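# Stack the edge-standing magnet blocks flat in one pile

## Task

Take every magnet block in the row whose blocks stand on their edges and lay each one flat, one on another, to form a single tidy stack on the bench that contains only those blocks; then open the grippers and move the arms away from it.

## Robot and tools

Robot: two arms, left_arm and right_arm, each ending in a two-finger gripper. Cameras: cam_left_wrist and cam_right_wrist, both 504x504, mounted on the wrists. Images arrive in that order.

Frame: one scene frame for both arms. Origin sits on the table surface midway between the arms; +x runs out over the table, +z is up, and left_arm is on the +y side. The arm names do not describe which side of a picture something appears on. Gripper axes: the fingers extend along the gripper's +z and close along its y axis. The reported end_effector_position is the spot between the finger pads, roughly 1 cm short of the tips. Printed positions can be a bit wrong, more so when the arm reaches far, and motions often finish a centimetre or more off, usually low.

Row format (used by every moving call): one flat list of 16 numbers covering both arms, even if only one moves. First 8 for left_arm: x, y, z in metres, then quaternion qw, qx, qy, qz (w first), then opening. Next 8 are the same for right_arm. Position and quaternion are absolute targets in the scene frame, not offsets. Opening runs from -1 (closed) to +1 (fully open, 0.094 m). To keep an arm still, resend its whole last reported pose plus its desired opening; to hold orientation, resend the same quaternion you chose rather than the drifted one from the result.

Tools:
- execute_actions {actions, pictures}. actions is a list with zero or one item. Empty list: just report state. An item with rows: up to 15 rows, each a 16-number row, applied one per control step (1/30 s); steps up to 15 (default 15), the final row repeats if rows run short. An item with only steps: a wait of up to 300 steps counted from the previous result, so your thinking time is included. A target more than 0.6 m from an arm's last reported position along any gripper axis gets the call refused, and nothing is sent. pictures toggles images (on by default).
- move {target, speed}. target is one 16-number row of absolute poses. Each gripper travels a straight line to its pose, both paths ending together, lasting 0.5 to 10 s (cut off at 10 s). speed is the path's top linear speed in m/s, 0.002 to 0.5, default 0.25; rotation is capped at twice that value in rad/s. Openings are applied at the start. Paths ignore obstacles and the other arm, and the actual hand can lag, wander, or overshoot the speed, mainly with a nearly straight arm.
- wait {seconds}: 0 to 10 s, nothing new sent.
- zoom_image {camera, region}: region [x0, y0, x1, y1] in pixels, origin top-left, at most 504 by 504, on the latest image of cam_left_wrist or cam_right_wrist.
- finished_scene {scene}: closes the current scene (number given) and grades it; cannot be reversed. Call it only once the stack is built and the arms have released and withdrawn.

Control behaviour: each step the commanded pose is limited to 70 mm and 16 degrees from the measured pose, then solved by damped IK that favours position over orientation. After an action ends, an arm continues only to its last clipped pose, so check the reported pose and send the remainder. Elbows never fully straighten. Joint ranges (rad), base to gripper: waist -2.618 to 3.054, shoulder 0 to 3.142, elbow 0 to 3.142, wrist pitch -1.571 to 1.571, wrist yaw -1.571 to 1.571, wrist roll -2.094 to 2.094.

Results: a state line 'left_arm: ... | right_arm: ...' with each gripper's position and quaternion. grip_measured is the finger opening on the command scale (the last value in Joint positions is the opening in metres); readings may be off by about 1 mm per gripper. To grasp, command roughly 0.03 below grip_measured for a firm hold, less for a gentle one; pad force tops out near 50 to 62 N and is weaker on parts under about 2 mm thick. 'pose unreachable' means a clearance check altered or stopped what went to the named arm; HELD marks steps where your row was partly or fully withheld. A 'Hand target' line shows the pose each arm is currently driving toward. A move adds a 'move:' line: its ending (done, off_target, moving, held, fault), the limits that acted (paced = pose clipped; held = some steps blocked, after which the arm may jump faster than speed), and each gripper's distance from its target; if only one arm is named, the other finished normally. Joint torques are total drive outputs, noisy and offset. MOTOR HOT appears from 75 °C; at 90 °C that arm halts for 10 s, and at 100 °C it loses hold and drops; these show as OVER-TEMPERATURE FAULT lines. Avoid long loaded holds.

Cautions: an external tug may hit a held part or nudge loose objects. Never let anything leave the table. Keep the arms from colliding or pressing into each other. Contact is harsher at higher speed and with targets set deeper past the surface, and a blocked arm keeps pushing until commanded otherwise. Avoid drops, slips, slams and hard shoves; move smoothly and efficiently, since time spent, including thinking, counts.

Each tool is called as a command line: name --argument value for each argument, lists and objects as JSON in quotes; but a table of rows of numbers goes row by row, as --pt "numbers of a row", without its own name.

## Session

I'll start by looking at the current state.

execute_actions --actions '[]'

Scene clock: 0.00 s of 6200.00 s.
left_arm: end_effector_position=(+0.1908, +0.0440, +0.1375) grip_measured=+1.000 end_effector_quat_wxyz=(+0.404, +0.380, +0.819, +0.149) | right_arm: end_effector_position=(+0.3310, -0.0542, +0.2965) grip_measured=+1.000 end_effector_quat_wxyz=(+0.604, -0.105, +0.672, +0.415)
Joint positions: left_arm=[-1.406  1.106  0.713 -0.853 -0.845 -0.36   0.094] | right_arm=[ 0.59   1.245  0.637  0.683 -0.125  0.456  0.094]
Joint velocities: left_arm=[-0.027 -0.037  0.002 -0.066  0.037 -0.022  0.   ] | right_arm=[-0.017 -0.007 -0.007  0.037 -0.007 -0.007  0.   ]
Joint torques (N m, as the arm reports them, + toward a larger angle): no reading
Hand target (left_arm): +0.194, +0.041, +0.146; +0.418, +0.369, +0.818, +0.143
Hand target (right_arm): +0.330, -0.055, +0.312; +0.617, -0.106, +0.657, +0.420

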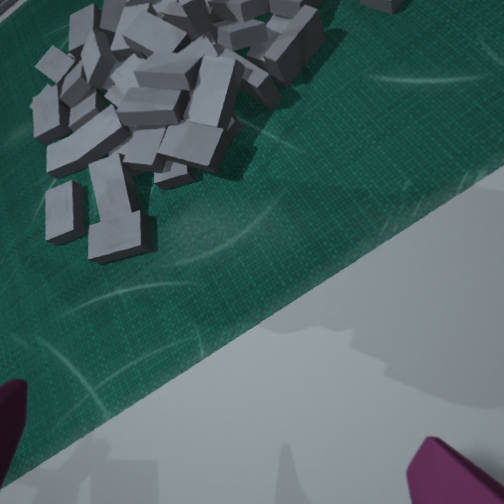

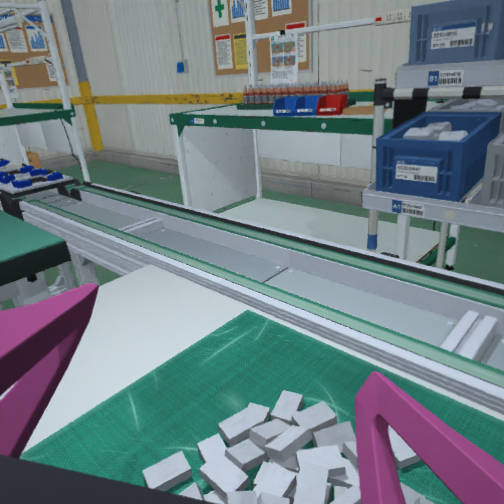

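move --target '[0.22, 0.22, 0.30, 0, 0, 1, 0, 1, 0.30, -0.18, 0.32, 0, 0, 1, 0, 1]' --speed 0.2

Scene clock: 28.63 s of 6200.00 s.
left_arm: end_effector_position=(+0.2213, +0.2211, +0.2849) grip_measured=+1.000 end_effector_quat_wxyz=(+0.207, +0.000, +0.978, +0.002) | right_arm: end_effector_position=(+0.3045, -0.1732, +0.3127) grip_measured=+1.000 end_effector_quat_wxyz=(+0.186, +0.001, +0.977, +0.102)
Joint positions: left_arm=[-0.071  1.119  1.546 -1.582 -0.02  -0.037  0.094] | right_arm=[ 0.4    1.609  2.039 -1.574 -0.025  0.449  0.094]
Joint velocities: left_arm=[ 0.007 -0.007 -0.007  0.081 -0.037 -0.007  0.   ] | right_arm=[-0.022  0.012 -0.022  0.066 -0.007  0.066  0.   ]
Joint torques (N m, as the arm reports them, + toward a larger angle): left_arm=[ 1.01 -2.54  7.75  0.82  0.04  0.06] | right_arm=[-0.73 -7.79  5.64  0.83  0.07 -0.06]
Hand target (left_arm): +0.218, +0.222, +0.297; +0.229, -0.001, +0.973, -0.002
Hand target (right_arm): +0.300, -0.180, +0.320; +0.198, +0.003, +0.975, +0.101
Off the commanded pose (left_arm): 0.015 m, 24 deg; orientation clipped at the last step of the last action.
Off the commanded pose (right_arm): 0.011 m, 24 deg; orientation clipped at the last step of the last action.
joint sent to its limit (left arm) — the command would take joint 4 (wrist pitch) past its lower limit, so that joint was sent only as far as its limit.
joint sent to its limit (right arm) — the command would take joint 4 (wrist pitch) past its lower limit, so that joint was sent only as far as its limit.
After step 90, 21.13 s passed at rest.
move: off_target (left_arm, right_arm); limits=paced

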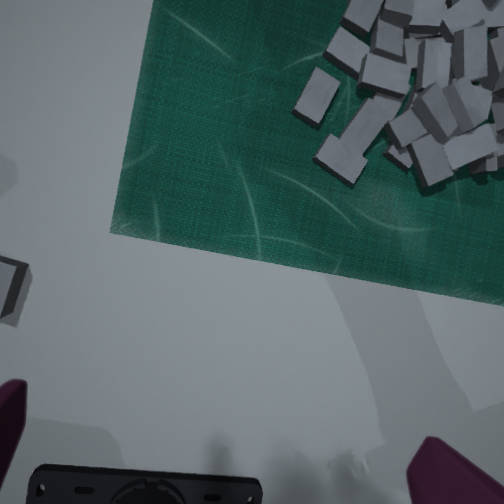

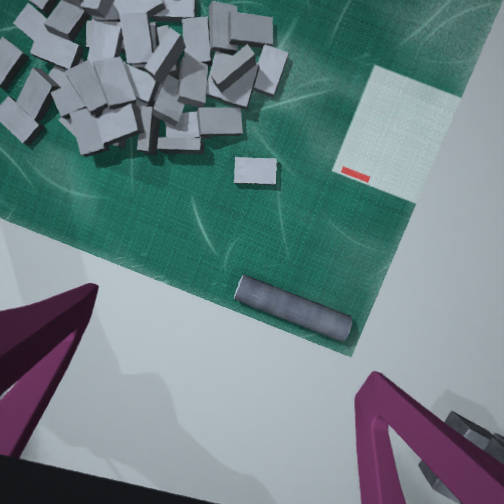

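zoom_image --camera "cam_right_wrist" --region '[215, 255, 375, 365]'

zoom_image --camera "cam_left_wrist" --region '[0, 230, 120, 350]'

Region (215, 255, 375, 365) of cam_right_wrist's 504x504 image, scaled by 3.150, with more detail than that image has; it fills the top 346 rows of this view, and the rest is white.

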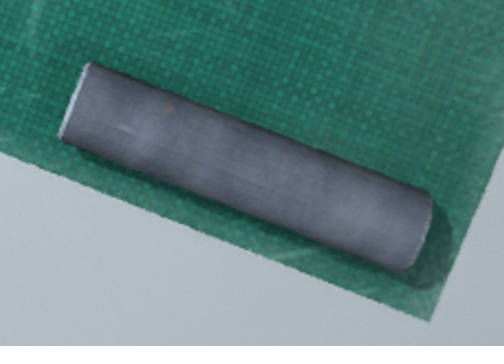

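Region (0, 230, 120, 350) of cam_left_wrist's 504x504 image, scaled by 4.200, with more detail than that image has.

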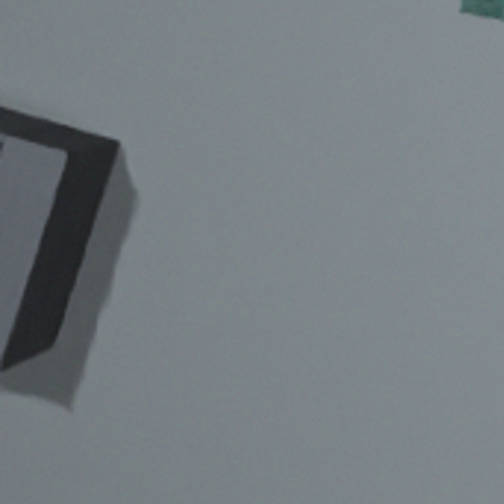

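move --target '[0.22, 0.40, 0.27, 0.204, -0.170, 0.963, 0.036, 1, 0.40, -0.10, 0.28, 0.186, 0.0, 0.977, 0.1, 1]' --speed 0.25

Scene clock: 66.33 s of 6200.00 s.
left_arm: end_effector_position=(+0.2125, +0.3931, +0.2576) grip_measured=+1.000 end_effector_quat_wxyz=(+0.176, -0.175, +0.969, +0.019) | right_arm: end_effector_position=(+0.4001, -0.1014, +0.2696) grip_measured=+1.000 end_effector_quat_wxyz=(+0.172, -0.000, +0.980, +0.096)
Joint positions: left_arm=[ 0.806  1.33   1.571 -1.504  0.182  0.45   0.094] | right_arm=[ 0.463  2.088  2.488 -1.574 -0.001  0.505  0.094]
Joint velocities: left_arm=[ 0.007  0.007 -0.002  0.037  0.037  0.022  0.   ] | right_arm=[ 0.012  0.012  0.007 -0.007  0.022 -0.007  0.   ]
Joint torques (N m, as the arm reports them, + toward a larger angle): left_arm=[ 0.94 -3.02  8.33  0.95  0.24  0.01] | right_arm=[ 0.6  -9.89  8.64  0.77  0.12  0.07]
Hand target (left_arm): +0.218, +0.399, +0.269; +0.202, -0.171, +0.964, +0.031
Hand target (right_arm): +0.400, -0.099, +0.282; +0.189, -0.000, +0.977, +0.102
Off the commanded pose (left_arm): 0.016 m, 4 deg.
Off the commanded pose (right_arm): 0.011 m, 2 deg.
joint sent to its limit (right arm) — the command would take joint 4 (wrist pitch) past its lower limit, so that joint was sent only as far as its limit.
After step 90, 33.40 s passed at rest.
move: off_target (left_arm, right_arm)

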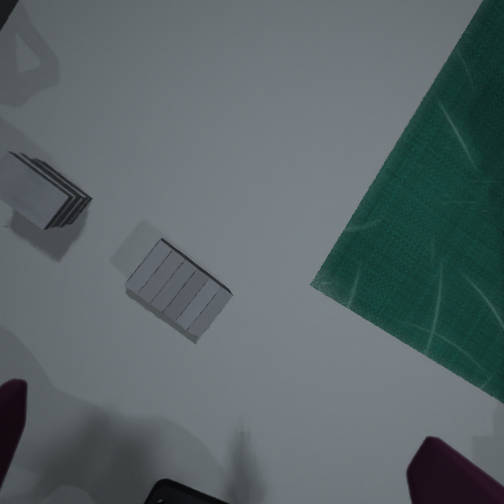

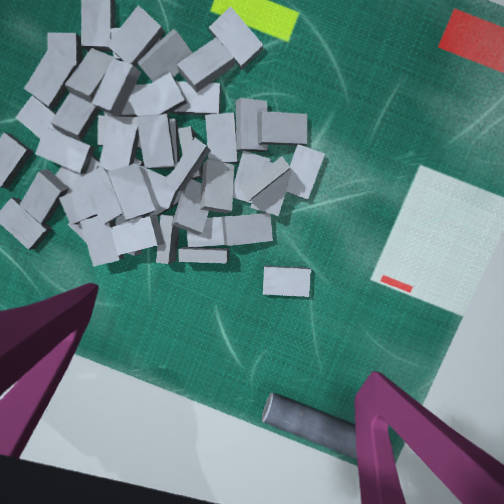

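zoom_image --camera "cam_left_wrist" --region '[0, 130, 260, 360]'

Region (0, 130, 260, 360) of cam_left_wrist's 504x504 image, scaled by 1.938, with more detail than that image has; it fills the top 446 rows of this view, and the rest is white.

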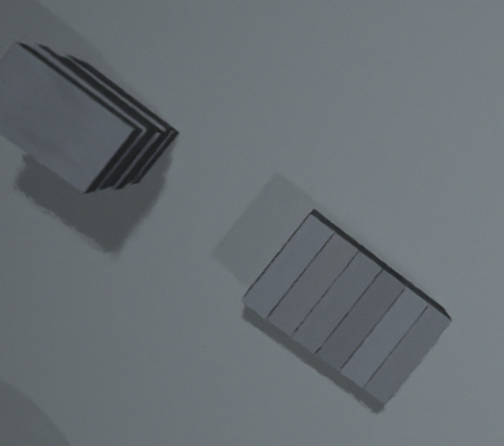

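move --target '[0.21, 0.42, 0.17, 0, -0.643, 0.766, 0, 1, 0.30, -0.25, 0.25, 0.186, 0.0, 0.977, 0.1, 1]' --speed 0.25

Scene clock: 147.93 s of 6200.00 s.
left_arm: end_effector_position=(+0.2094, +0.4153, +0.1710) grip_measured=+1.000 end_effector_quat_wxyz=(-0.005, -0.639, +0.769, -0.006) | right_arm: end_effector_position=(+0.2994, -0.2488, +0.2383) grip_measured=+1.000 end_effector_quat_wxyz=(+0.162, +0.003, +0.982, +0.093)
Joint positions: left_arm=[ 0.758  1.583  1.489 -1.489  0.012 -0.598  0.094] | right_arm=[ 0.116  1.412  1.54  -1.345 -0.13   0.187  0.094]
Joint velocities: left_arm=[-0.012  0.012  0.002 -0.051 -0.037  0.022  0.   ] | right_arm=[ 0.007 -0.002  0.007  0.007 -0.037 -0.095  0.   ]
Joint torques (N m, as the arm reports them, + toward a larger angle): left_arm=[-0.03 -5.05  5.82  0.38 -0.13 -0.09] | right_arm=[-0.84 -6.77  6.45  0.94 -0.17 -0.06]
Hand target (left_arm): +0.210, +0.420, +0.171; +0.001, -0.642, +0.767, +0.002
Hand target (right_arm): +0.301, -0.250, +0.247; +0.186, +0.000, +0.977, +0.100
Off the commanded pose (left_arm): 0.005 m, 1 deg.
Off the commanded pose (right_arm): 0.012 m, 3 deg.
After step 90, 75.87 s passed at rest.
move: off_target (right_arm)

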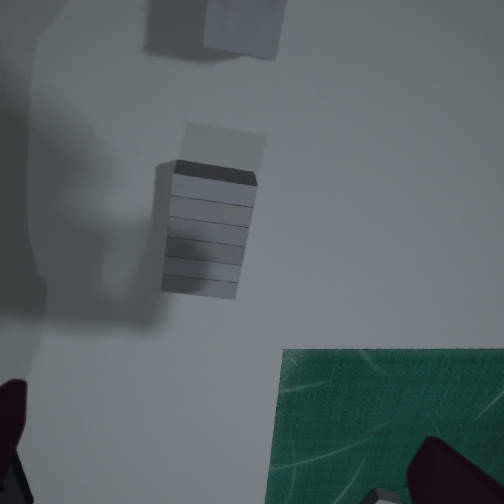

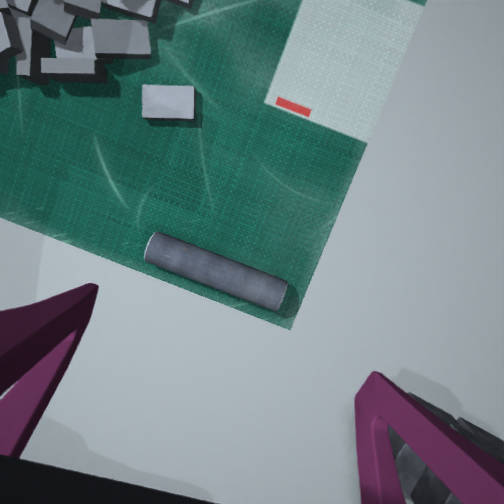

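move --target '[0.21, 0.42, 0.17, 0, -0.643, 0.766, 0, -0.5, 0.30, -0.25, 0.25, 0.186, 0.0, 0.977, 0.1, -0.5]'

Scene clock: 217.27 s of 6200.00 s.
left_arm: end_effector_position=(+0.2094, +0.4153, +0.1710) grip_measured=-0.498 end_effector_quat_wxyz=(-0.005, -0.640, +0.769, -0.006) | right_arm: end_effector_position=(+0.2993, -0.2486, +0.2383) grip_measured=-0.498 end_effector_quat_wxyz=(+0.162, +0.002, +0.982, +0.093)
Joint positions: left_arm=[ 0.758  1.583  1.489 -1.489  0.012 -0.601  0.024] | right_arm=[ 0.116  1.412  1.54  -1.345 -0.13   0.185  0.024]
Joint velocities: left_arm=[ 0.007 -0.032 -0.007  0.037  0.037  0.037  0.001] | right_arm=[ 0.007 -0.012 -0.007 -0.095 -0.051 -0.022 -0.   ]
Joint torques (N m, as the arm reports them, + toward a larger angle): left_arm=[ 0.18 -4.96  5.86  0.39 -0.12 -0.07] | right_arm=[-0.88 -6.78  7.27  0.86 -0.18 -0.09]
Hand target (left_arm): +0.210, +0.420, +0.170; +0.000, -0.643, +0.766, -0.000
Hand target (right_arm): +0.300, -0.250, +0.250; +0.186, -0.000, +0.977, +0.100
Off the commanded pose (left_arm): 0.005 m, 1 deg.
Off the commanded pose (right_arm): 0.012 m, 3 deg.
After step 90, 65.63 s passed at rest.
move: off_target (right_arm)

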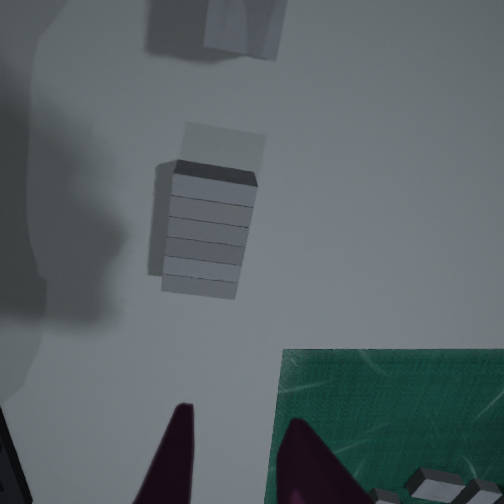

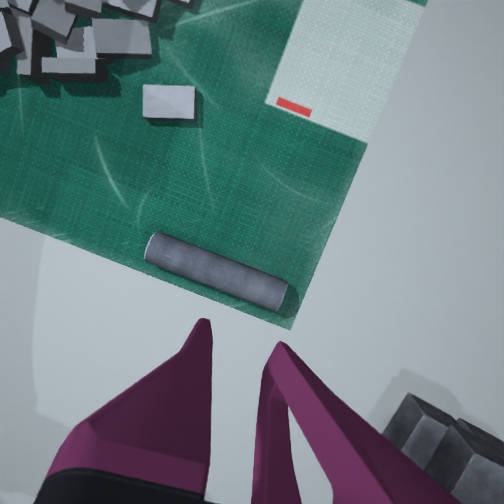

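zoom_image --camera "cam_left_wrist" --region '[130, 100, 290, 320]'

zoom_image --camera "cam_left_wrist" --region '[130, 0, 310, 90]'

Region (130, 100, 290, 320) of cam_left_wrist's 504x504 image, scaled by 2.291, with more detail than that image has; it fills the left 367 columns of this view, and the rest is white.

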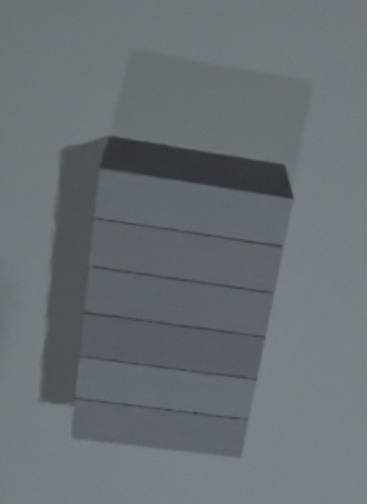

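Region (130, 0, 310, 90) of cam_left_wrist's 504x504 image, scaled by 2.800, with more detail than that image has.

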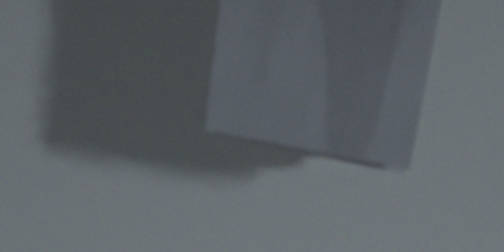

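move --target '[0.198, 0.380, 0.075, 0, -0.669, 0.743, 0, 0.6, 0.17, -0.30, 0.10, 0.0, 0.0, 1.0, 0.0, -0.5]' --speed 0.2

Scene clock: 337.07 s of 6200.00 s.
left_arm: end_effector_position=(+0.1939, +0.3773, +0.0690) grip_measured=+0.597 end_effector_quat_wxyz=(-0.024, -0.671, +0.741, -0.005) | right_arm: end_effector_position=(+0.1645, -0.2992, +0.0952) grip_measured=-0.498 end_effector_quat_wxyz=(-0.027, -0.001, +1.000, -0.001)
Joint positions: left_arm=[ 0.69   1.498  0.998 -1.119  0.012 -0.753  0.075] | right_arm=[ 0.076  1.181  0.864 -1.306 -0.005  0.116  0.024]
Joint velocities: left_arm=[0.002 0.017 0.002 0.022 0.022 0.022 0.   ] | right_arm=[ 0.002 -0.012 -0.017  0.007  0.007  0.066 -0.   ]
Joint torques (N m, as the arm reports them, + toward a larger angle): left_arm=[-1.2  -6.89  5.58  0.31 -0.11 -0.09] | right_arm=[-0.94 -4.64  6.68  0.27  0.04 -0.09]
Hand target (left_arm): +0.198, +0.380, +0.075; +0.000, -0.669, +0.743, +0.000
Hand target (right_arm): +0.171, -0.301, +0.099; -0.000, +0.000, +1.000, -0.000
Off the commanded pose (left_arm): 0.008 m, 3 deg.
Off the commanded pose (right_arm): 0.007 m, 3 deg.
After step 90, 115.20 s passed at rest.
move: off_target (left_arm, right_arm)

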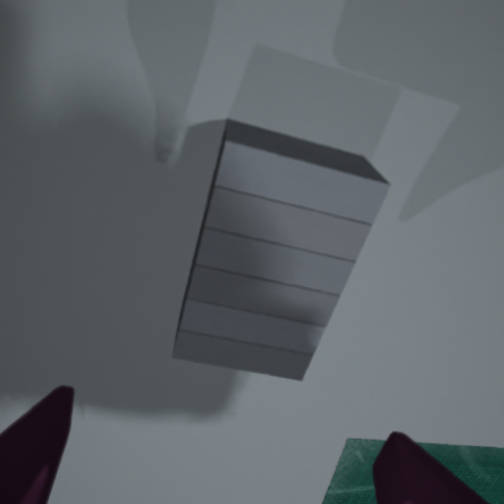

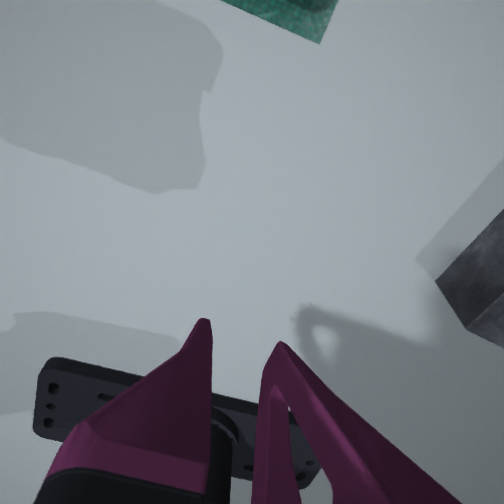

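move --target '[0.202, 0.385, 0.035, 0, -0.669, 0.743, 0, 0.6, 0.17, -0.30, 0.10, 0.0, 0.0, 1.0, 0.0, -0.5]' --speed 0.08

Scene clock: 351.50 s of 6200.00 s.
left_arm: end_effector_position=(+0.1998, +0.3825, +0.0365) grip_measured=+0.597 end_effector_quat_wxyz=(-0.006, -0.672, +0.741, -0.006) | right_arm: end_effector_position=(+0.1648, -0.2992, +0.0952) grip_measured=-0.498 end_effector_quat_wxyz=(-0.026, -0.001, +1.000, -0.001)
Joint positions: left_arm=[ 0.69   1.535  0.898 -0.945  0.012 -0.753  0.075] | right_arm=[ 0.076  1.181  0.864 -1.305 -0.004  0.116  0.024]
Joint velocities: left_arm=[ 0.002  0.002 -0.007  0.037  0.051 -0.022 -0.001] | right_arm=[-0.002 -0.002  0.002 -0.037 -0.051 -0.066 -0.   ]
Joint torques (N m, as the arm reports them, + toward a larger angle): left_arm=[-0.58 -4.03  5.34  0.39 -0.11 -0.04] | right_arm=[-0.28 -4.97  6.62  0.21  0.05 -0.01]
Hand target (left_arm): +0.202, +0.385, +0.035; -0.000, -0.669, +0.743, -0.000
Hand target (right_arm): +0.170, -0.300, +0.100; -0.000, +0.000, +1.000, -0.000
Off the commanded pose (left_arm): 0.004 m, 1 deg.
Off the commanded pose (right_arm): 0.007 m, 3 deg.
After step 90, 10.40 s passed at rest.
move: off_target (right_arm)

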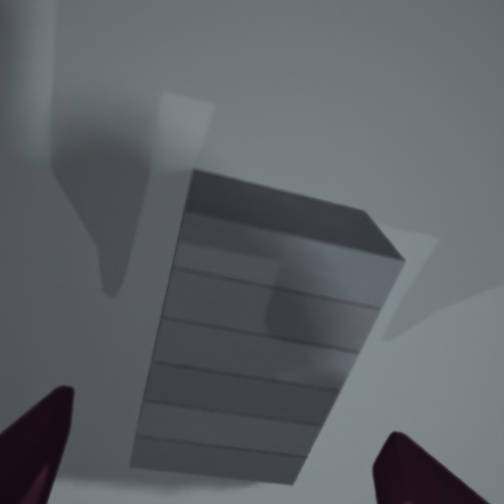

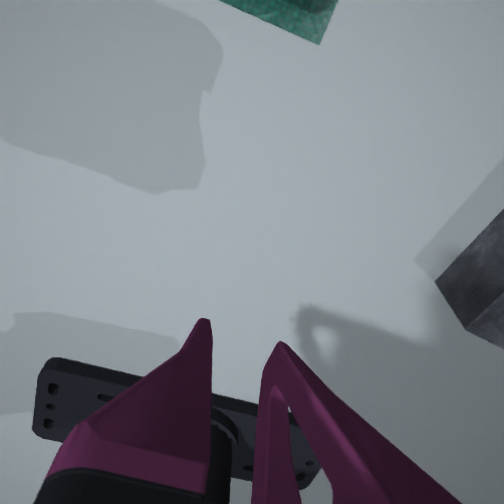

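move --target '[0.202, 0.385, 0.019, 0, -0.669, 0.743, 0, 0.6, 0.17, -0.30, 0.10, 0.0, 0.0, 1.0, 0.0, -0.5]' --speed 0.04

Scene clock: 358.10 s of 6200.00 s.
left_arm: end_effector_position=(+0.2003, +0.3829, +0.0212) grip_measured=+0.597 end_effector_quat_wxyz=(-0.004, -0.672, +0.741, -0.006) | right_arm: end_effector_position=(+0.1648, -0.2992, +0.0952) grip_measured=-0.498 end_effector_quat_wxyz=(-0.026, -0.001, +1.000, -0.001)
Joint positions: left_arm=[ 0.69   1.562  0.858 -0.875  0.012 -0.753  0.075] | right_arm=[ 0.076  1.181  0.864 -1.305 -0.004  0.116  0.024]
Joint velocities: left_arm=[ 0.007 -0.007  0.002 -0.037 -0.037  0.037 -0.   ] | right_arm=[-0.012 -0.007  0.007  0.022  0.022  0.022 -0.   ]
Joint torques (N m, as the arm reports them, + toward a larger angle): left_arm=[-0.63 -4.06  5.09  0.42 -0.1  -0.02] | right_arm=[-0.29 -4.89  6.67  0.19  0.08 -0.03]
Hand target (left_arm): +0.202, +0.385, +0.019; +0.000, -0.669, +0.743, -0.000
Hand target (right_arm): +0.170, -0.300, +0.100; -0.000, +0.000, +1.000, -0.000
Off the commanded pose (left_arm): 0.003 m, 1 deg.
Off the commanded pose (right_arm): 0.007 m, 3 deg.
After step 90, 2.53 s passed at rest.
move: off_target (right_arm)

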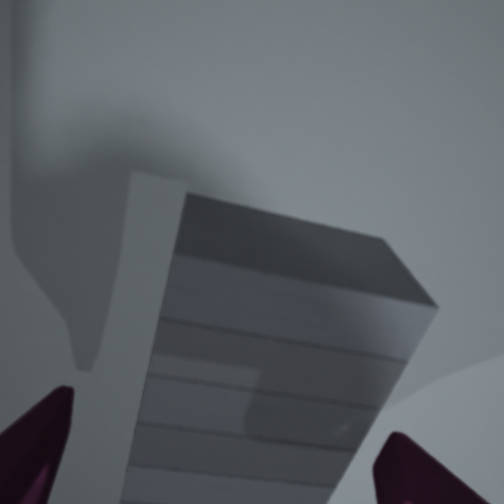

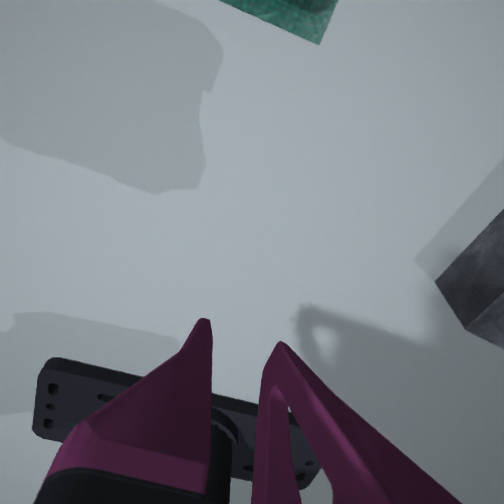

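move --target '[0.202, 0.385, 0.017, 0, -0.669, 0.743, 0, -0.13, 0.17, -0.30, 0.10, 0.0, 0.0, 1.0, 0.0, -0.5]' --speed 0.04

Scene clock: 362.97 s of 6200.00 s.
left_arm: end_effector_position=(+0.2003, +0.3831, +0.0210) grip_measured=-0.109 end_effector_quat_wxyz=(-0.004, -0.672, +0.741, -0.005) | right_arm: end_effector_position=(+0.1648, -0.2992, +0.0952) grip_measured=-0.498 end_effector_quat_wxyz=(-0.026, -0.001, +1.000, -0.001)
Joint positions: left_arm=[ 0.69   1.562  0.857 -0.873  0.011 -0.753  0.042] | right_arm=[ 0.076  1.181  0.864 -1.305 -0.004  0.116  0.024]
Joint velocities: left_arm=[ 0.002 -0.007 -0.012  0.007 -0.022  0.022 -0.001] | right_arm=[ 0.002 -0.002  0.002  0.022 -0.095  0.022  0.   ]
Joint torques (N m, as the arm reports them, + toward a larger angle): left_arm=[-0.71 -3.84  4.69  0.49 -0.12 -0.03] | right_arm=[-0.28 -4.93  6.71  0.23  0.06  0.  ]
Hand target (left_arm): +0.202, +0.385, +0.017; +0.000, -0.669, +0.743, -0.000
Hand target (right_arm): +0.170, -0.300, +0.100; -0.000, +0.000, +1.000, -0.000
Off the commanded pose (left_arm): 0.005 m, 1 deg.
Off the commanded pose (right_arm): 0.007 m, 3 deg.
After step 90, 0.97 s passed at rest.
move: off_target (right_arm)

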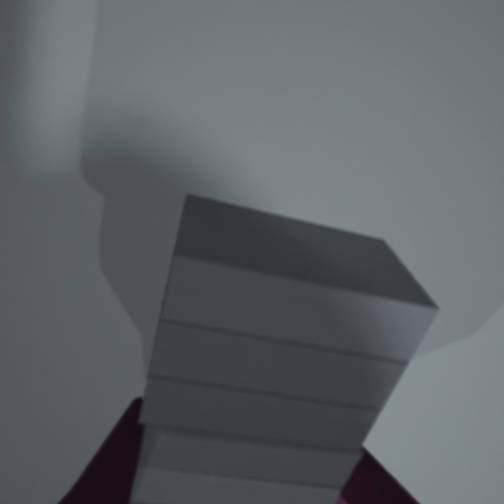

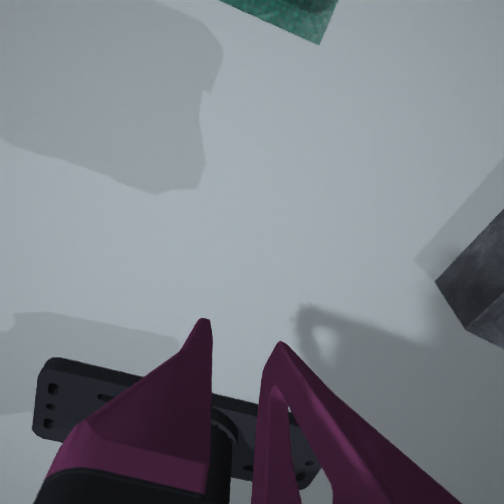

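zoom_image --camera "cam_left_wrist" --region '[100, 350, 420, 504]'

Region (100, 350, 420, 504) of cam_left_wrist's 504x504 image, scaled by 1.575, with more detail than that image has; it fills the top 243 rows of this view, and the rest is white.

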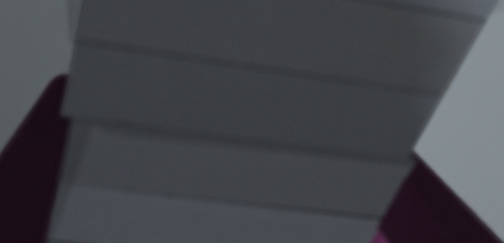

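move --target '[0.202, 0.385, 0.030, 0, -0.669, 0.743, 0, -0.14, 0.17, -0.30, 0.10, 0.0, 0.0, 1.0, 0.0, -0.5]' --speed 0.02

Scene clock: 371.43 s of 6200.00 s.
left_arm: end_effector_position=(+0.2002, +0.3830, +0.0210) grip_measured=-0.109 end_effector_quat_wxyz=(-0.004, -0.672, +0.741, -0.005) | right_arm: end_effector_position=(+0.1648, -0.2992, +0.0952) grip_measured=-0.498 end_effector_quat_wxyz=(-0.026, -0.001, +1.000, -0.001)
Joint positions: left_arm=[ 0.69   1.562  0.857 -0.874  0.011 -0.753  0.042] | right_arm=[ 0.076  1.181  0.864 -1.305 -0.004  0.116  0.024]
Joint velocities: left_arm=[ 0.007 -0.032 -0.032 -0.022 -0.066  0.022  0.   ] | right_arm=[ 0.007 -0.002 -0.002 -0.037 -0.022 -0.051  0.   ]
Joint torques (N m, as the arm reports them, + toward a larger angle): left_arm=[-0.63 -5.67  7.59 -0.04 -0.12 -0.05] | right_arm=[-0.3  -5.03  6.63  0.22  0.04 -0.01]
Hand target (left_arm): +0.202, +0.385, +0.030; +0.000, -0.669, +0.743, -0.000
Hand target (right_arm): +0.170, -0.300, +0.100; -0.000, +0.000, +1.000, -0.000
Off the commanded pose (left_arm): 0.009 m, 1 deg.
Off the commanded pose (right_arm): 0.007 m, 3 deg.
After step 90, 3.93 s passed at rest.
move: off_target (right_arm)

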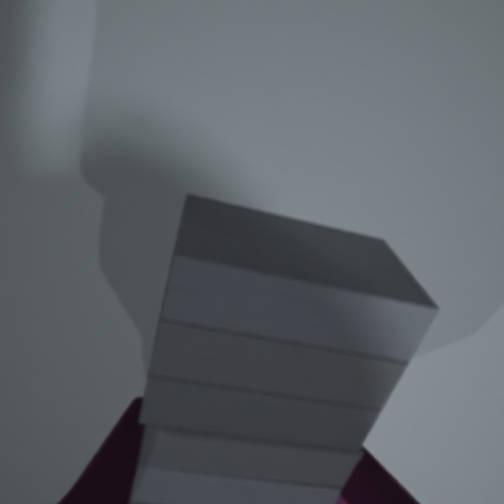

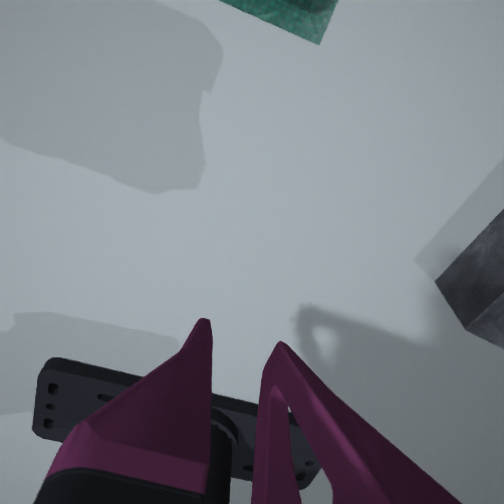

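move --target '[0.202, 0.385, 0.045, 0, -0.669, 0.743, 0, -0.14, 0.17, -0.30, 0.10, 0.0, 0.0, 1.0, 0.0, -0.5]' --speed 0.02

Scene clock: 378.13 s of 6200.00 s.
left_arm: end_effector_position=(+0.1945, +0.3780, +0.0281) grip_measured=-0.109 end_effector_quat_wxyz=(-0.026, -0.671, +0.741, -0.005) | right_arm: end_effector_position=(+0.1648, -0.2992, +0.0952) grip_measured=-0.498 end_effector_quat_wxyz=(-0.026, -0.001, +1.000, -0.001)
Joint positions: left_arm=[ 0.69   1.562  0.887 -0.947  0.011 -0.753  0.042] | right_arm=[ 0.076  1.181  0.864 -1.305 -0.004  0.116  0.024]
Joint velocities: left_arm=[-0.012 -0.017  0.002 -0.051  0.007 -0.037 -0.   ] | right_arm=[ 0.012  0.007 -0.002  0.022 -0.022  0.037  0.   ]
Joint torques (N m, as the arm reports them, + toward a larger angle): left_arm=[-0.71 -7.69  8.32 -0.02 -0.12 -0.03] | right_arm=[-0.28 -5.02  6.68  0.23  0.06 -0.01]
Hand target (left_arm): +0.202, +0.385, +0.045; +0.000, -0.669, +0.743, -0.000
Hand target (right_arm): +0.170, -0.300, +0.100; -0.000, +0.000, +1.000, -0.000
Off the commanded pose (left_arm): 0.020 m, 3 deg.
Off the commanded pose (right_arm): 0.007 m, 3 deg.
After step 90, 2.17 s passed at rest.
move: off_target (left_arm, right_arm)

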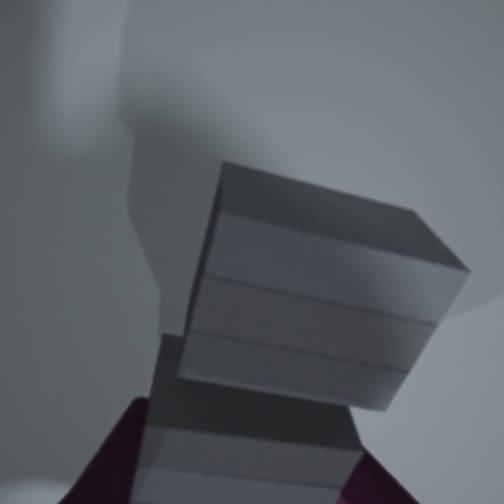

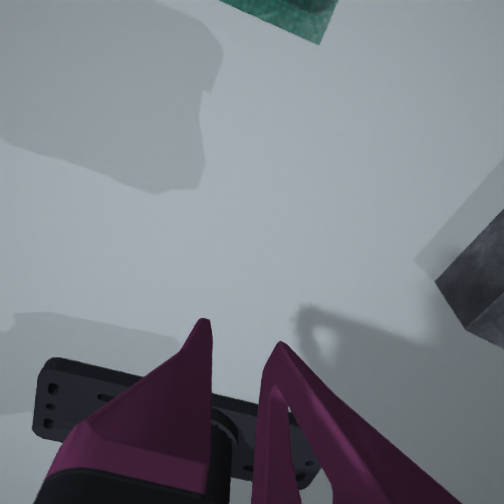

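move --target '[0.20, 0.385, 0.125, 0, -0.669, 0.743, 0, -0.14, 0.17, -0.30, 0.10, 0.0, 0.0, 1.0, 0.0, -0.5]' --speed 0.08

Scene clock: 431.10 s of 6200.00 s.
left_arm: end_effector_position=(+0.1971, +0.3803, +0.1089) grip_measured=-0.109 end_effector_quat_wxyz=(-0.025, -0.671, +0.741, -0.005) | right_arm: end_effector_position=(+0.1648, -0.2992, +0.0952) grip_measured=-0.498 end_effector_quat_wxyz=(-0.026, -0.001, +1.000, -0.001)
Joint positions: left_arm=[ 0.69   1.488  1.15  -1.281  0.011 -0.753  0.042] | right_arm=[ 0.076  1.181  0.864 -1.305 -0.004  0.116  0.024]
Joint velocities: left_arm=[-0.012 -0.002 -0.022 -0.051 -0.037  0.007  0.   ] | right_arm=[-0.007 -0.007  0.002 -0.007 -0.037 -0.051 -0.   ]
Joint torques (N m, as the arm reports them, + toward a larger angle): left_arm=[-0.13 -6.93  8.92 -0.01 -0.1   0.02] | right_arm=[-0.3  -4.96  6.68  0.24  0.06 -0.01]
Hand target (left_arm): +0.200, +0.385, +0.125; +0.000, -0.669, +0.743, -0.000
Hand target (right_arm): +0.170, -0.300, +0.100; -0.000, +0.000, +1.000, -0.000
Off the commanded pose (left_arm): 0.017 m, 3 deg.
Off the commanded pose (right_arm): 0.007 m, 3 deg.
After step 90, 48.20 s passed at rest.
move: off_target (left_arm, right_arm)

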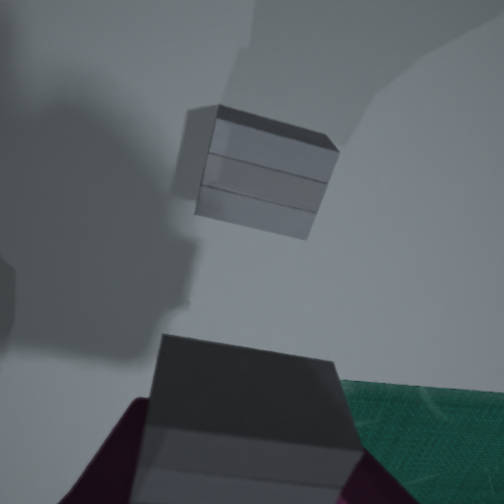

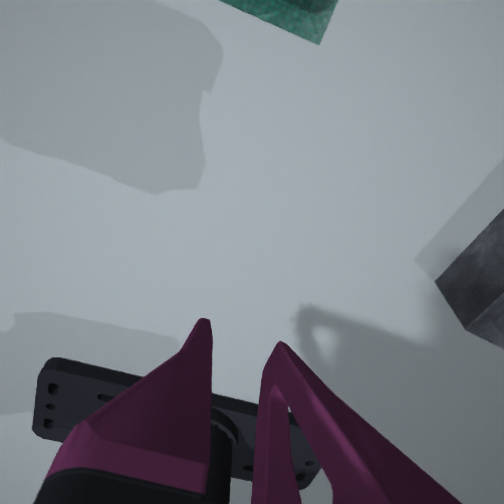

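move --target '[0.20, 0.385, 0.125, 0, -0.669, 0.743, 0, -0.14, 0.22, 0.02, 0.22, 0.5, -0.5, 0.5, 0.5, -0.5]' --speed 0.3

Scene clock: 555.43 s of 6200.00 s.
left_arm: end_effector_position=(+0.1969, +0.3801, +0.1089) grip_measured=-0.109 end_effector_quat_wxyz=(-0.025, -0.671, +0.741, -0.005) | right_arm: end_effector_position=(+0.2171, +0.0123, +0.2087) grip_measured=-0.499 end_effector_quat_wxyz=(+0.490, -0.498, +0.517, +0.495)
Joint positions: left_arm=[ 0.69   1.488  1.15  -1.283  0.011 -0.753  0.042] | right_arm=[ 0.594  1.477  0.53   0.897 -0.919 -0.016  0.024]
Joint velocities: left_arm=[-0.012 -0.002  0.002  0.022 -0.081 -0.007 -0.   ] | right_arm=[ 0.007 -0.002 -0.022  0.022  0.022  0.022  0.   ]
Joint torques (N m, as the arm reports them, + toward a larger angle): left_arm=[-0.17 -6.82  8.89  0.01 -0.09  0.02] | right_arm=[ 0.78 -3.95  9.14  1.59 -0.11  0.08]
Hand target (left_arm): +0.200, +0.385, +0.125; -0.000, -0.669, +0.743, -0.000
Hand target (right_arm): +0.218, +0.018, +0.221; +0.499, -0.501, +0.500, +0.500
Off the commanded pose (left_arm): 0.017 m, 3 deg.
Off the commanded pose (right_arm): 0.014 m, 2 deg.
After step 90, 117.00 s passed at rest.
move: off_target (left_arm, right_arm)

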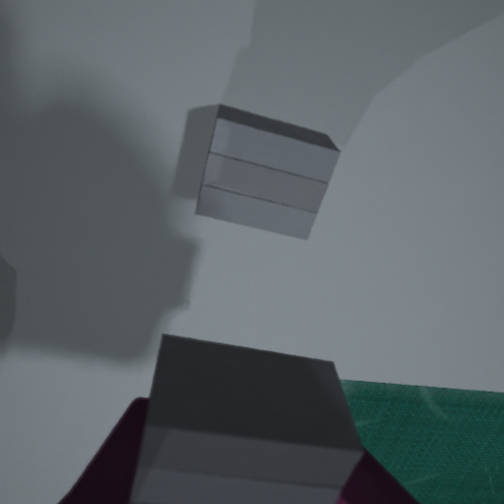

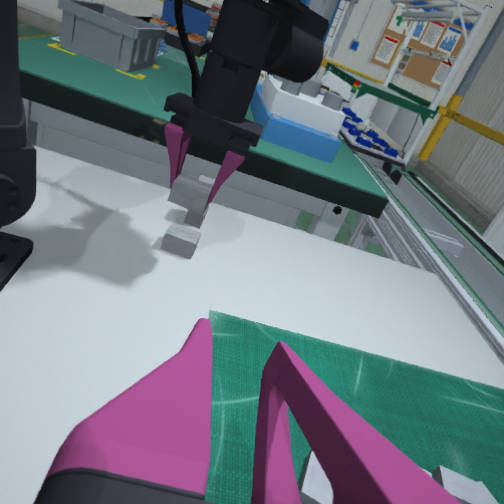

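Good view of the left gripper. Let me zoom.

zoom_image --camera "cam_right_wrist" --region '[120, 0, 340, 280]'

Region (120, 0, 340, 280) of cam_right_wrist's 504x504 image, scaled by 1.800, with more detail than that image has; it fills the left 396 columns of this view, and the rest is white.

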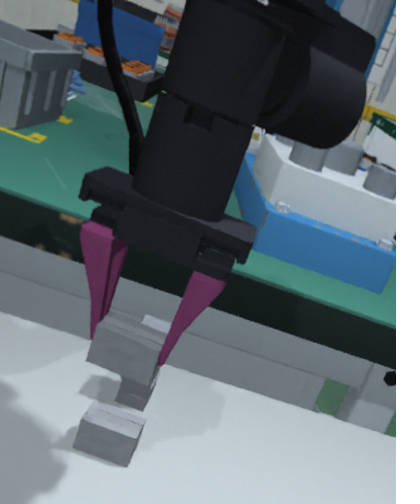

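move --target '[0.265, 0.343, 0.065, 0, -0.2079, 0.9781, 0, -0.14, 0.22, 0.02, 0.22, 0.5, -0.5, 0.5, 0.5, -0.5]' --speed 0.2

Scene clock: 661.87 s of 6200.00 s.
left_arm: end_effector_position=(+0.2594, +0.3414, +0.0624) grip_measured=-0.109 end_effector_quat_wxyz=(-0.012, -0.217, +0.976, -0.006) | right_arm: end_effector_position=(+0.2181, +0.0131, +0.2070) grip_measured=-0.499 end_effector_quat_wxyz=(+0.490, -0.496, +0.517, +0.496)
Joint positions: left_arm=[ 0.421  1.618  1.09  -1.069  0.007  0.013  0.042] | right_arm=[ 0.594  1.491  0.53   0.914 -0.92  -0.011  0.024]
Joint velocities: left_arm=[-0.002  0.002 -0.002  0.007 -0.007 -0.066  0.   ] | right_arm=[-0.007  0.002  0.002 -0.007  0.022 -0.037 -0.   ]
Joint torques (N m, as the arm reports them, + toward a larger angle): left_arm=[-1.01 -5.75  6.12  0.37 -0.1  -0.01] | right_arm=[ 0.85 -4.01  9.47  1.55 -0.08  0.11]
Hand target (left_arm): +0.266, +0.343, +0.065; +0.001, -0.208, +0.978, +0.002
Hand target (right_arm): +0.220, +0.019, +0.220; +0.500, -0.500, +0.500, +0.500
Off the commanded pose (left_arm): 0.006 m, 2 deg.
Off the commanded pose (right_arm): 0.015 m, 2 deg.
After step 90, 100.30 s passed at rest.
move: off_target (right_arm)

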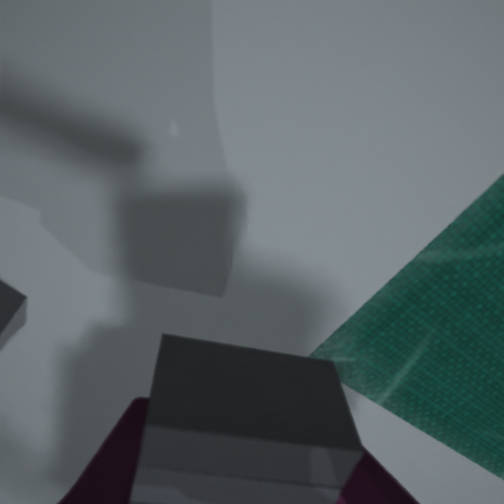

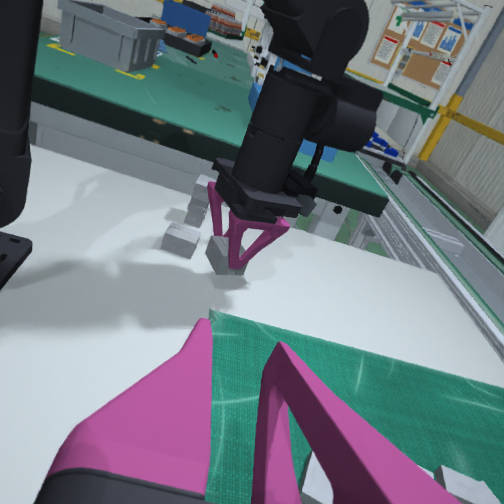

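zoom_image --camera "cam_right_wrist" --region '[150, 130, 330, 300]'

Region (150, 130, 330, 300) of cam_right_wrist's 504x504 image, scaled by 2.800, with more detail than that image has.

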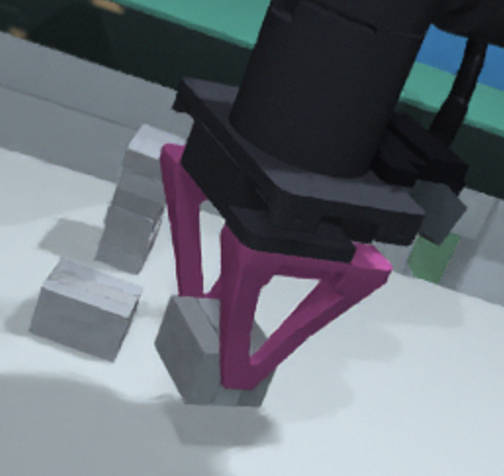

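execute_actions --actions '[]'

Scene clock: 684.70 s of 6200.00 s.
left_arm: end_effector_position=(+0.2594, +0.3414, +0.0624) grip_measured=-0.109 end_effector_quat_wxyz=(-0.012, -0.216, +0.976, -0.006) | right_arm: end_effector_position=(+0.2181, +0.0131, +0.2070) grip_measured=-0.499 end_effector_quat_wxyz=(+0.490, -0.496, +0.517, +0.496)
Joint positions: left_arm=[ 0.421  1.618  1.09  -1.069  0.007  0.015  0.042] | right_arm=[ 0.594  1.491  0.53   0.914 -0.92  -0.011  0.024]
Joint velocities: left_arm=[ 0.007  0.007 -0.017 -0.022  0.022 -0.022 -0.001] | right_arm=[ 0.012 -0.002 -0.002 -0.037  0.022 -0.066 -0.   ]
Joint torques (N m, as the arm reports them, + toward a larger angle): left_arm=[-1.02 -5.73  6.15  0.39 -0.11  0.02] | right_arm=[ 0.77 -4.01  9.6   1.57 -0.06  0.12]
Hand target (left_arm): +0.266, +0.343, +0.065; +0.001, -0.208, +0.978, +0.002
Hand target (right_arm): +0.220, +0.019, +0.220; +0.500, -0.500, +0.500, +0.500
Off the commanded pose (left_arm): 0.006 m, 2 deg.
Off the commanded pose (right_arm): 0.015 m, 2 deg.
Steps of this call (steps 1 to 90: nothing new was sent; then 19.83 s passed at rest). Readings (end_effector_position):
1: left_arm (+0.2594, +0.3414, +0.0624) | right_arm (+0.2181, +0.0131, +0.2070)
2: left_arm (+0.2594, +0.3414, +0.0624) | right_arm (+0.2181, +0.0131, +0.2070)
4: left_arm (+0.2594, +0.3414, +0.0624) | right_arm (+0.2181, +0.0131, +0.2070)
8: left_arm (+0.2594, +0.3414, +0.0624) | right_arm (+0.2181, +0.0131, +0.2070)
90: the state above

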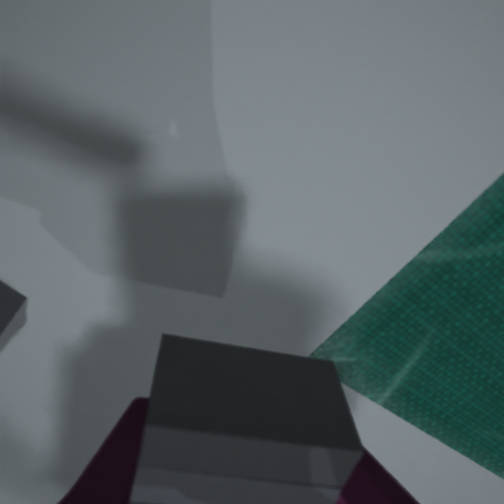

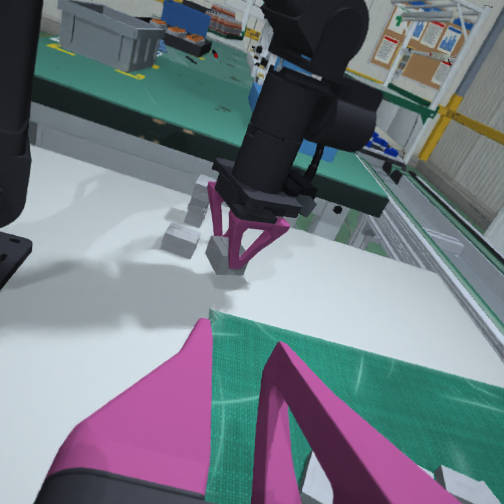

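move --target '[0.288,0.359,0.036,0,-0.2164,0.9763,0,-0.14,0.22,0.02,0.22,0.5,-0.5,0.5,0.5,-0.5]' --speed 0.08

Scene clock: 699.70 s of 6200.00 s.
left_arm: end_effector_position=(+0.2732, +0.3481, +0.0257) grip_measured=-0.109 end_effector_quat_wxyz=(-0.029, -0.216, +0.976, -0.010) | right_arm: end_effector_position=(+0.2181, +0.0131, +0.2071) grip_measured=-0.499 end_effector_quat_wxyz=(+0.490, -0.497, +0.517, +0.496)
Joint positions: left_arm=[ 0.421  1.757  1.09  -0.966  0.007  0.015  0.042] | right_arm=[ 0.594  1.491  0.53   0.914 -0.92  -0.011  0.024]
Joint velocities: left_arm=[ 0.007 -0.027 -0.002  0.051  0.022  0.007  0.   ] | right_arm=[ 0.012 -0.002 -0.007  0.022  0.007  0.022  0.001]
Joint torques (N m, as the arm reports them, + toward a larger angle): left_arm=[ 0.64 -6.99  8.62  0.28 -0.05  0.01] | right_arm=[ 0.84 -3.97  9.56  1.57 -0.1   0.11]
Hand target (left_arm): +0.287, +0.359, +0.036; +0.000, -0.217, +0.976, +0.000
Hand target (right_arm): +0.220, +0.019, +0.220; +0.500, -0.500, +0.500, +0.500
Off the commanded pose (left_arm): 0.021 m, 4 deg.
Off the commanded pose (right_arm): 0.015 m, 2 deg.
After step 90, 11.03 s passed at rest.
move: off_target (left_arm, right_arm)

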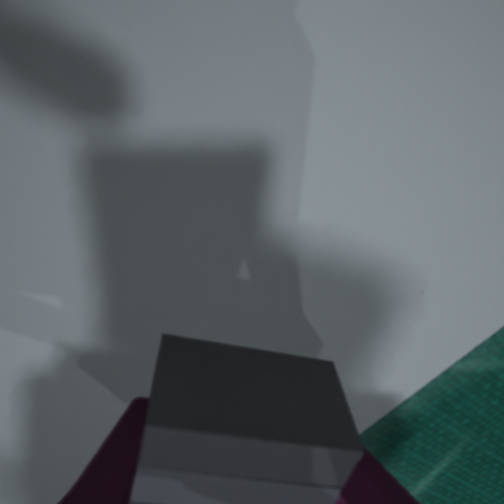

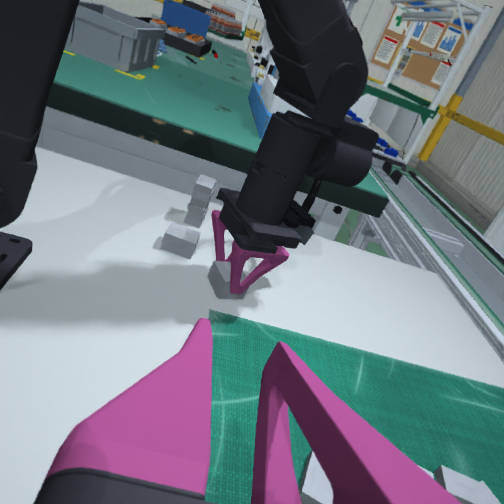

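execute_actions --actions '[{"rows": [[0.298,0.364,0.048,0,-0.2164,0.9763,0,-0.14,0.22,0.02,0.22,0.5,-0.5,0.5,0.5,-0.5]], "steps": 15}]' --pictures false

Scene clock: 706.20 s of 6200.00 s.
left_arm: end_effector_position=(+0.2926, +0.3575, +0.0399) grip_measured=-0.109 end_effector_quat_wxyz=(-0.010, -0.216, +0.976, -0.006) | right_arm: end_effector_position=(+0.2181, +0.0131, +0.2071) grip_measured=-0.499 end_effector_quat_wxyz=(+0.490, -0.497, +0.517, +0.496)
Joint positions: left_arm=[ 0.421  1.778  1.178 -0.994  0.007  0.016  0.042] | right_arm=[ 0.594  1.491  0.53   0.914 -0.92  -0.011  0.024]
Joint velocities: left_arm=[ 0.007  0.007  0.002  0.007  0.037 -0.095 -0.001] | right_arm=[-0.007  0.012  0.012 -0.007  0.022  0.007 -0.001]
Joint torques (N m, as the arm reports them, + toward a larger angle): left_arm=[ 0.65 -6.97  8.03  0.1  -0.04  0.02] | right_arm=[ 0.8  -3.93  9.52  1.58 -0.1   0.1 ]
Hand target (left_arm): +0.298, +0.364, +0.048; +0.000, -0.217, +0.976, -0.000
Hand target (right_arm): +0.220, +0.019, +0.220; +0.500, -0.500, +0.500, +0.500
Off the commanded pose (left_arm): 0.012 m, 1 deg.
Off the commanded pose (right_arm): 0.015 m, 2 deg.
Steps of this call (steps 1 to 90: nothing new was sent; then 3.00 s passed at rest; steps 91 to 105: all 15 steps of this action). Readings (end_effector_position):
91: left_arm (+0.2742, +0.3486, +0.0272) | right_arm (+0.2181, +0.0131, +0.2071)
92: left_arm (+0.2763, +0.3496, +0.0293) | right_arm (+0.2181, +0.0131, +0.2071)
94: left_arm (+0.2852, +0.3539, +0.0343) | right_arm (+0.2181, +0.0131, +0.2071)
98: left_arm (+0.2929, +0.3576, +0.0398) | right_arm (+0.2181, +0.0131, +0.2071)
105: the state above

execute_actions --actions '[{"rows": [[0.298,0.363,0.044,0,-0.2164,0.9763,0,-0.14,0.22,0.02,0.22,0.5,-0.5,0.5,0.5,-0.5],[0.298,0.363,0.040,0,-0.2164,0.9763,0,-0.14,0.22,0.02,0.22,0.5,-0.5,0.5,0.5,-0.5],[0.298,0.363,0.036,0,-0.2164,0.9763,0,-0.14,0.22,0.02,0.22,0.5,-0.5,0.5,0.5,-0.5],[0.298,0.363,0.033,0,-0.2164,0.9763,0,-0.14,0.22,0.02,0.22,0.5,-0.5,0.5,0.5,-0.5],[0.298,0.363,0.030,0,-0.2164,0.9763,0,-0.14,0.22,0.02,0.22,0.5,-0.5,0.5,0.5,-0.5],[0.298,0.363,0.028,0,-0.2164,0.9763,0,-0.14,0.22,0.02,0.22,0.5,-0.5,0.5,0.5,-0.5],[0.298,0.363,0.026,0,-0.2164,0.9763,0,-0.14,0.22,0.02,0.22,0.5,-0.5,0.5,0.5,-0.5],[0.298,0.363,0.024,0,-0.2164,0.9763,0,-0.14,0.22,0.02,0.22,0.5,-0.5,0.5,0.5,-0.5]], "steps": 15}]' --pictures false

Scene clock: 714.17 s of 6200.00 s.
left_arm: end_effector_position=(+0.2906, +0.3567, +0.0212) grip_measured=-0.109 end_effector_quat_wxyz=(-0.020, -0.216, +0.976, -0.008) | right_arm: end_effector_position=(+0.2181, +0.0131, +0.2071) grip_measured=-0.499 end_effector_quat_wxyz=(+0.490, -0.497, +0.517, +0.496)
Joint positions: left_arm=[ 0.421  1.815  1.144 -0.941  0.006  0.016  0.042] | right_arm=[ 0.594  1.491  0.53   0.914 -0.92  -0.011  0.024]
Joint velocities: left_arm=[ 0.002 -0.007  0.002  0.022 -0.007 -0.007 -0.001] | right_arm=[-0.022 -0.002 -0.007 -0.037 -0.066 -0.066  0.   ]
Joint torques (N m, as the arm reports them, + toward a larger angle): left_arm=[ 0.28 -7.29  5.77  0.46 -0.09 -0.01] | right_arm=[ 0.74 -3.9   9.56  1.57 -0.09  0.11]
Hand target (left_arm): +0.298, +0.363, +0.024; -0.000, -0.217, +0.976, -0.000
Hand target (right_arm): +0.220, +0.019, +0.220; +0.500, -0.500, +0.500, +0.500
Off the commanded pose (left_arm): 0.010 m, 2 deg.
Off the commanded pose (right_arm): 0.015 m, 2 deg.
Steps of this call (steps 1 to 90: nothing new was sent; then 4.47 s passed at rest; steps 91 to 105: all 15 steps of this action). Readings (end_effector_position):
91: left_arm (+0.2926, +0.3575, +0.0399) | right_arm (+0.2181, +0.0131, +0.2071)
92: left_arm (+0.2925, +0.3574, +0.0395) | right_arm (+0.2181, +0.0131, +0.2071)
94: left_arm (+0.2930, +0.3577, +0.0373) | right_arm (+0.2181, +0.0131, +0.2071)
98: left_arm (+0.2916, +0.3570, +0.0265) | right_arm (+0.2181, +0.0131, +0.2071)
105: the state above


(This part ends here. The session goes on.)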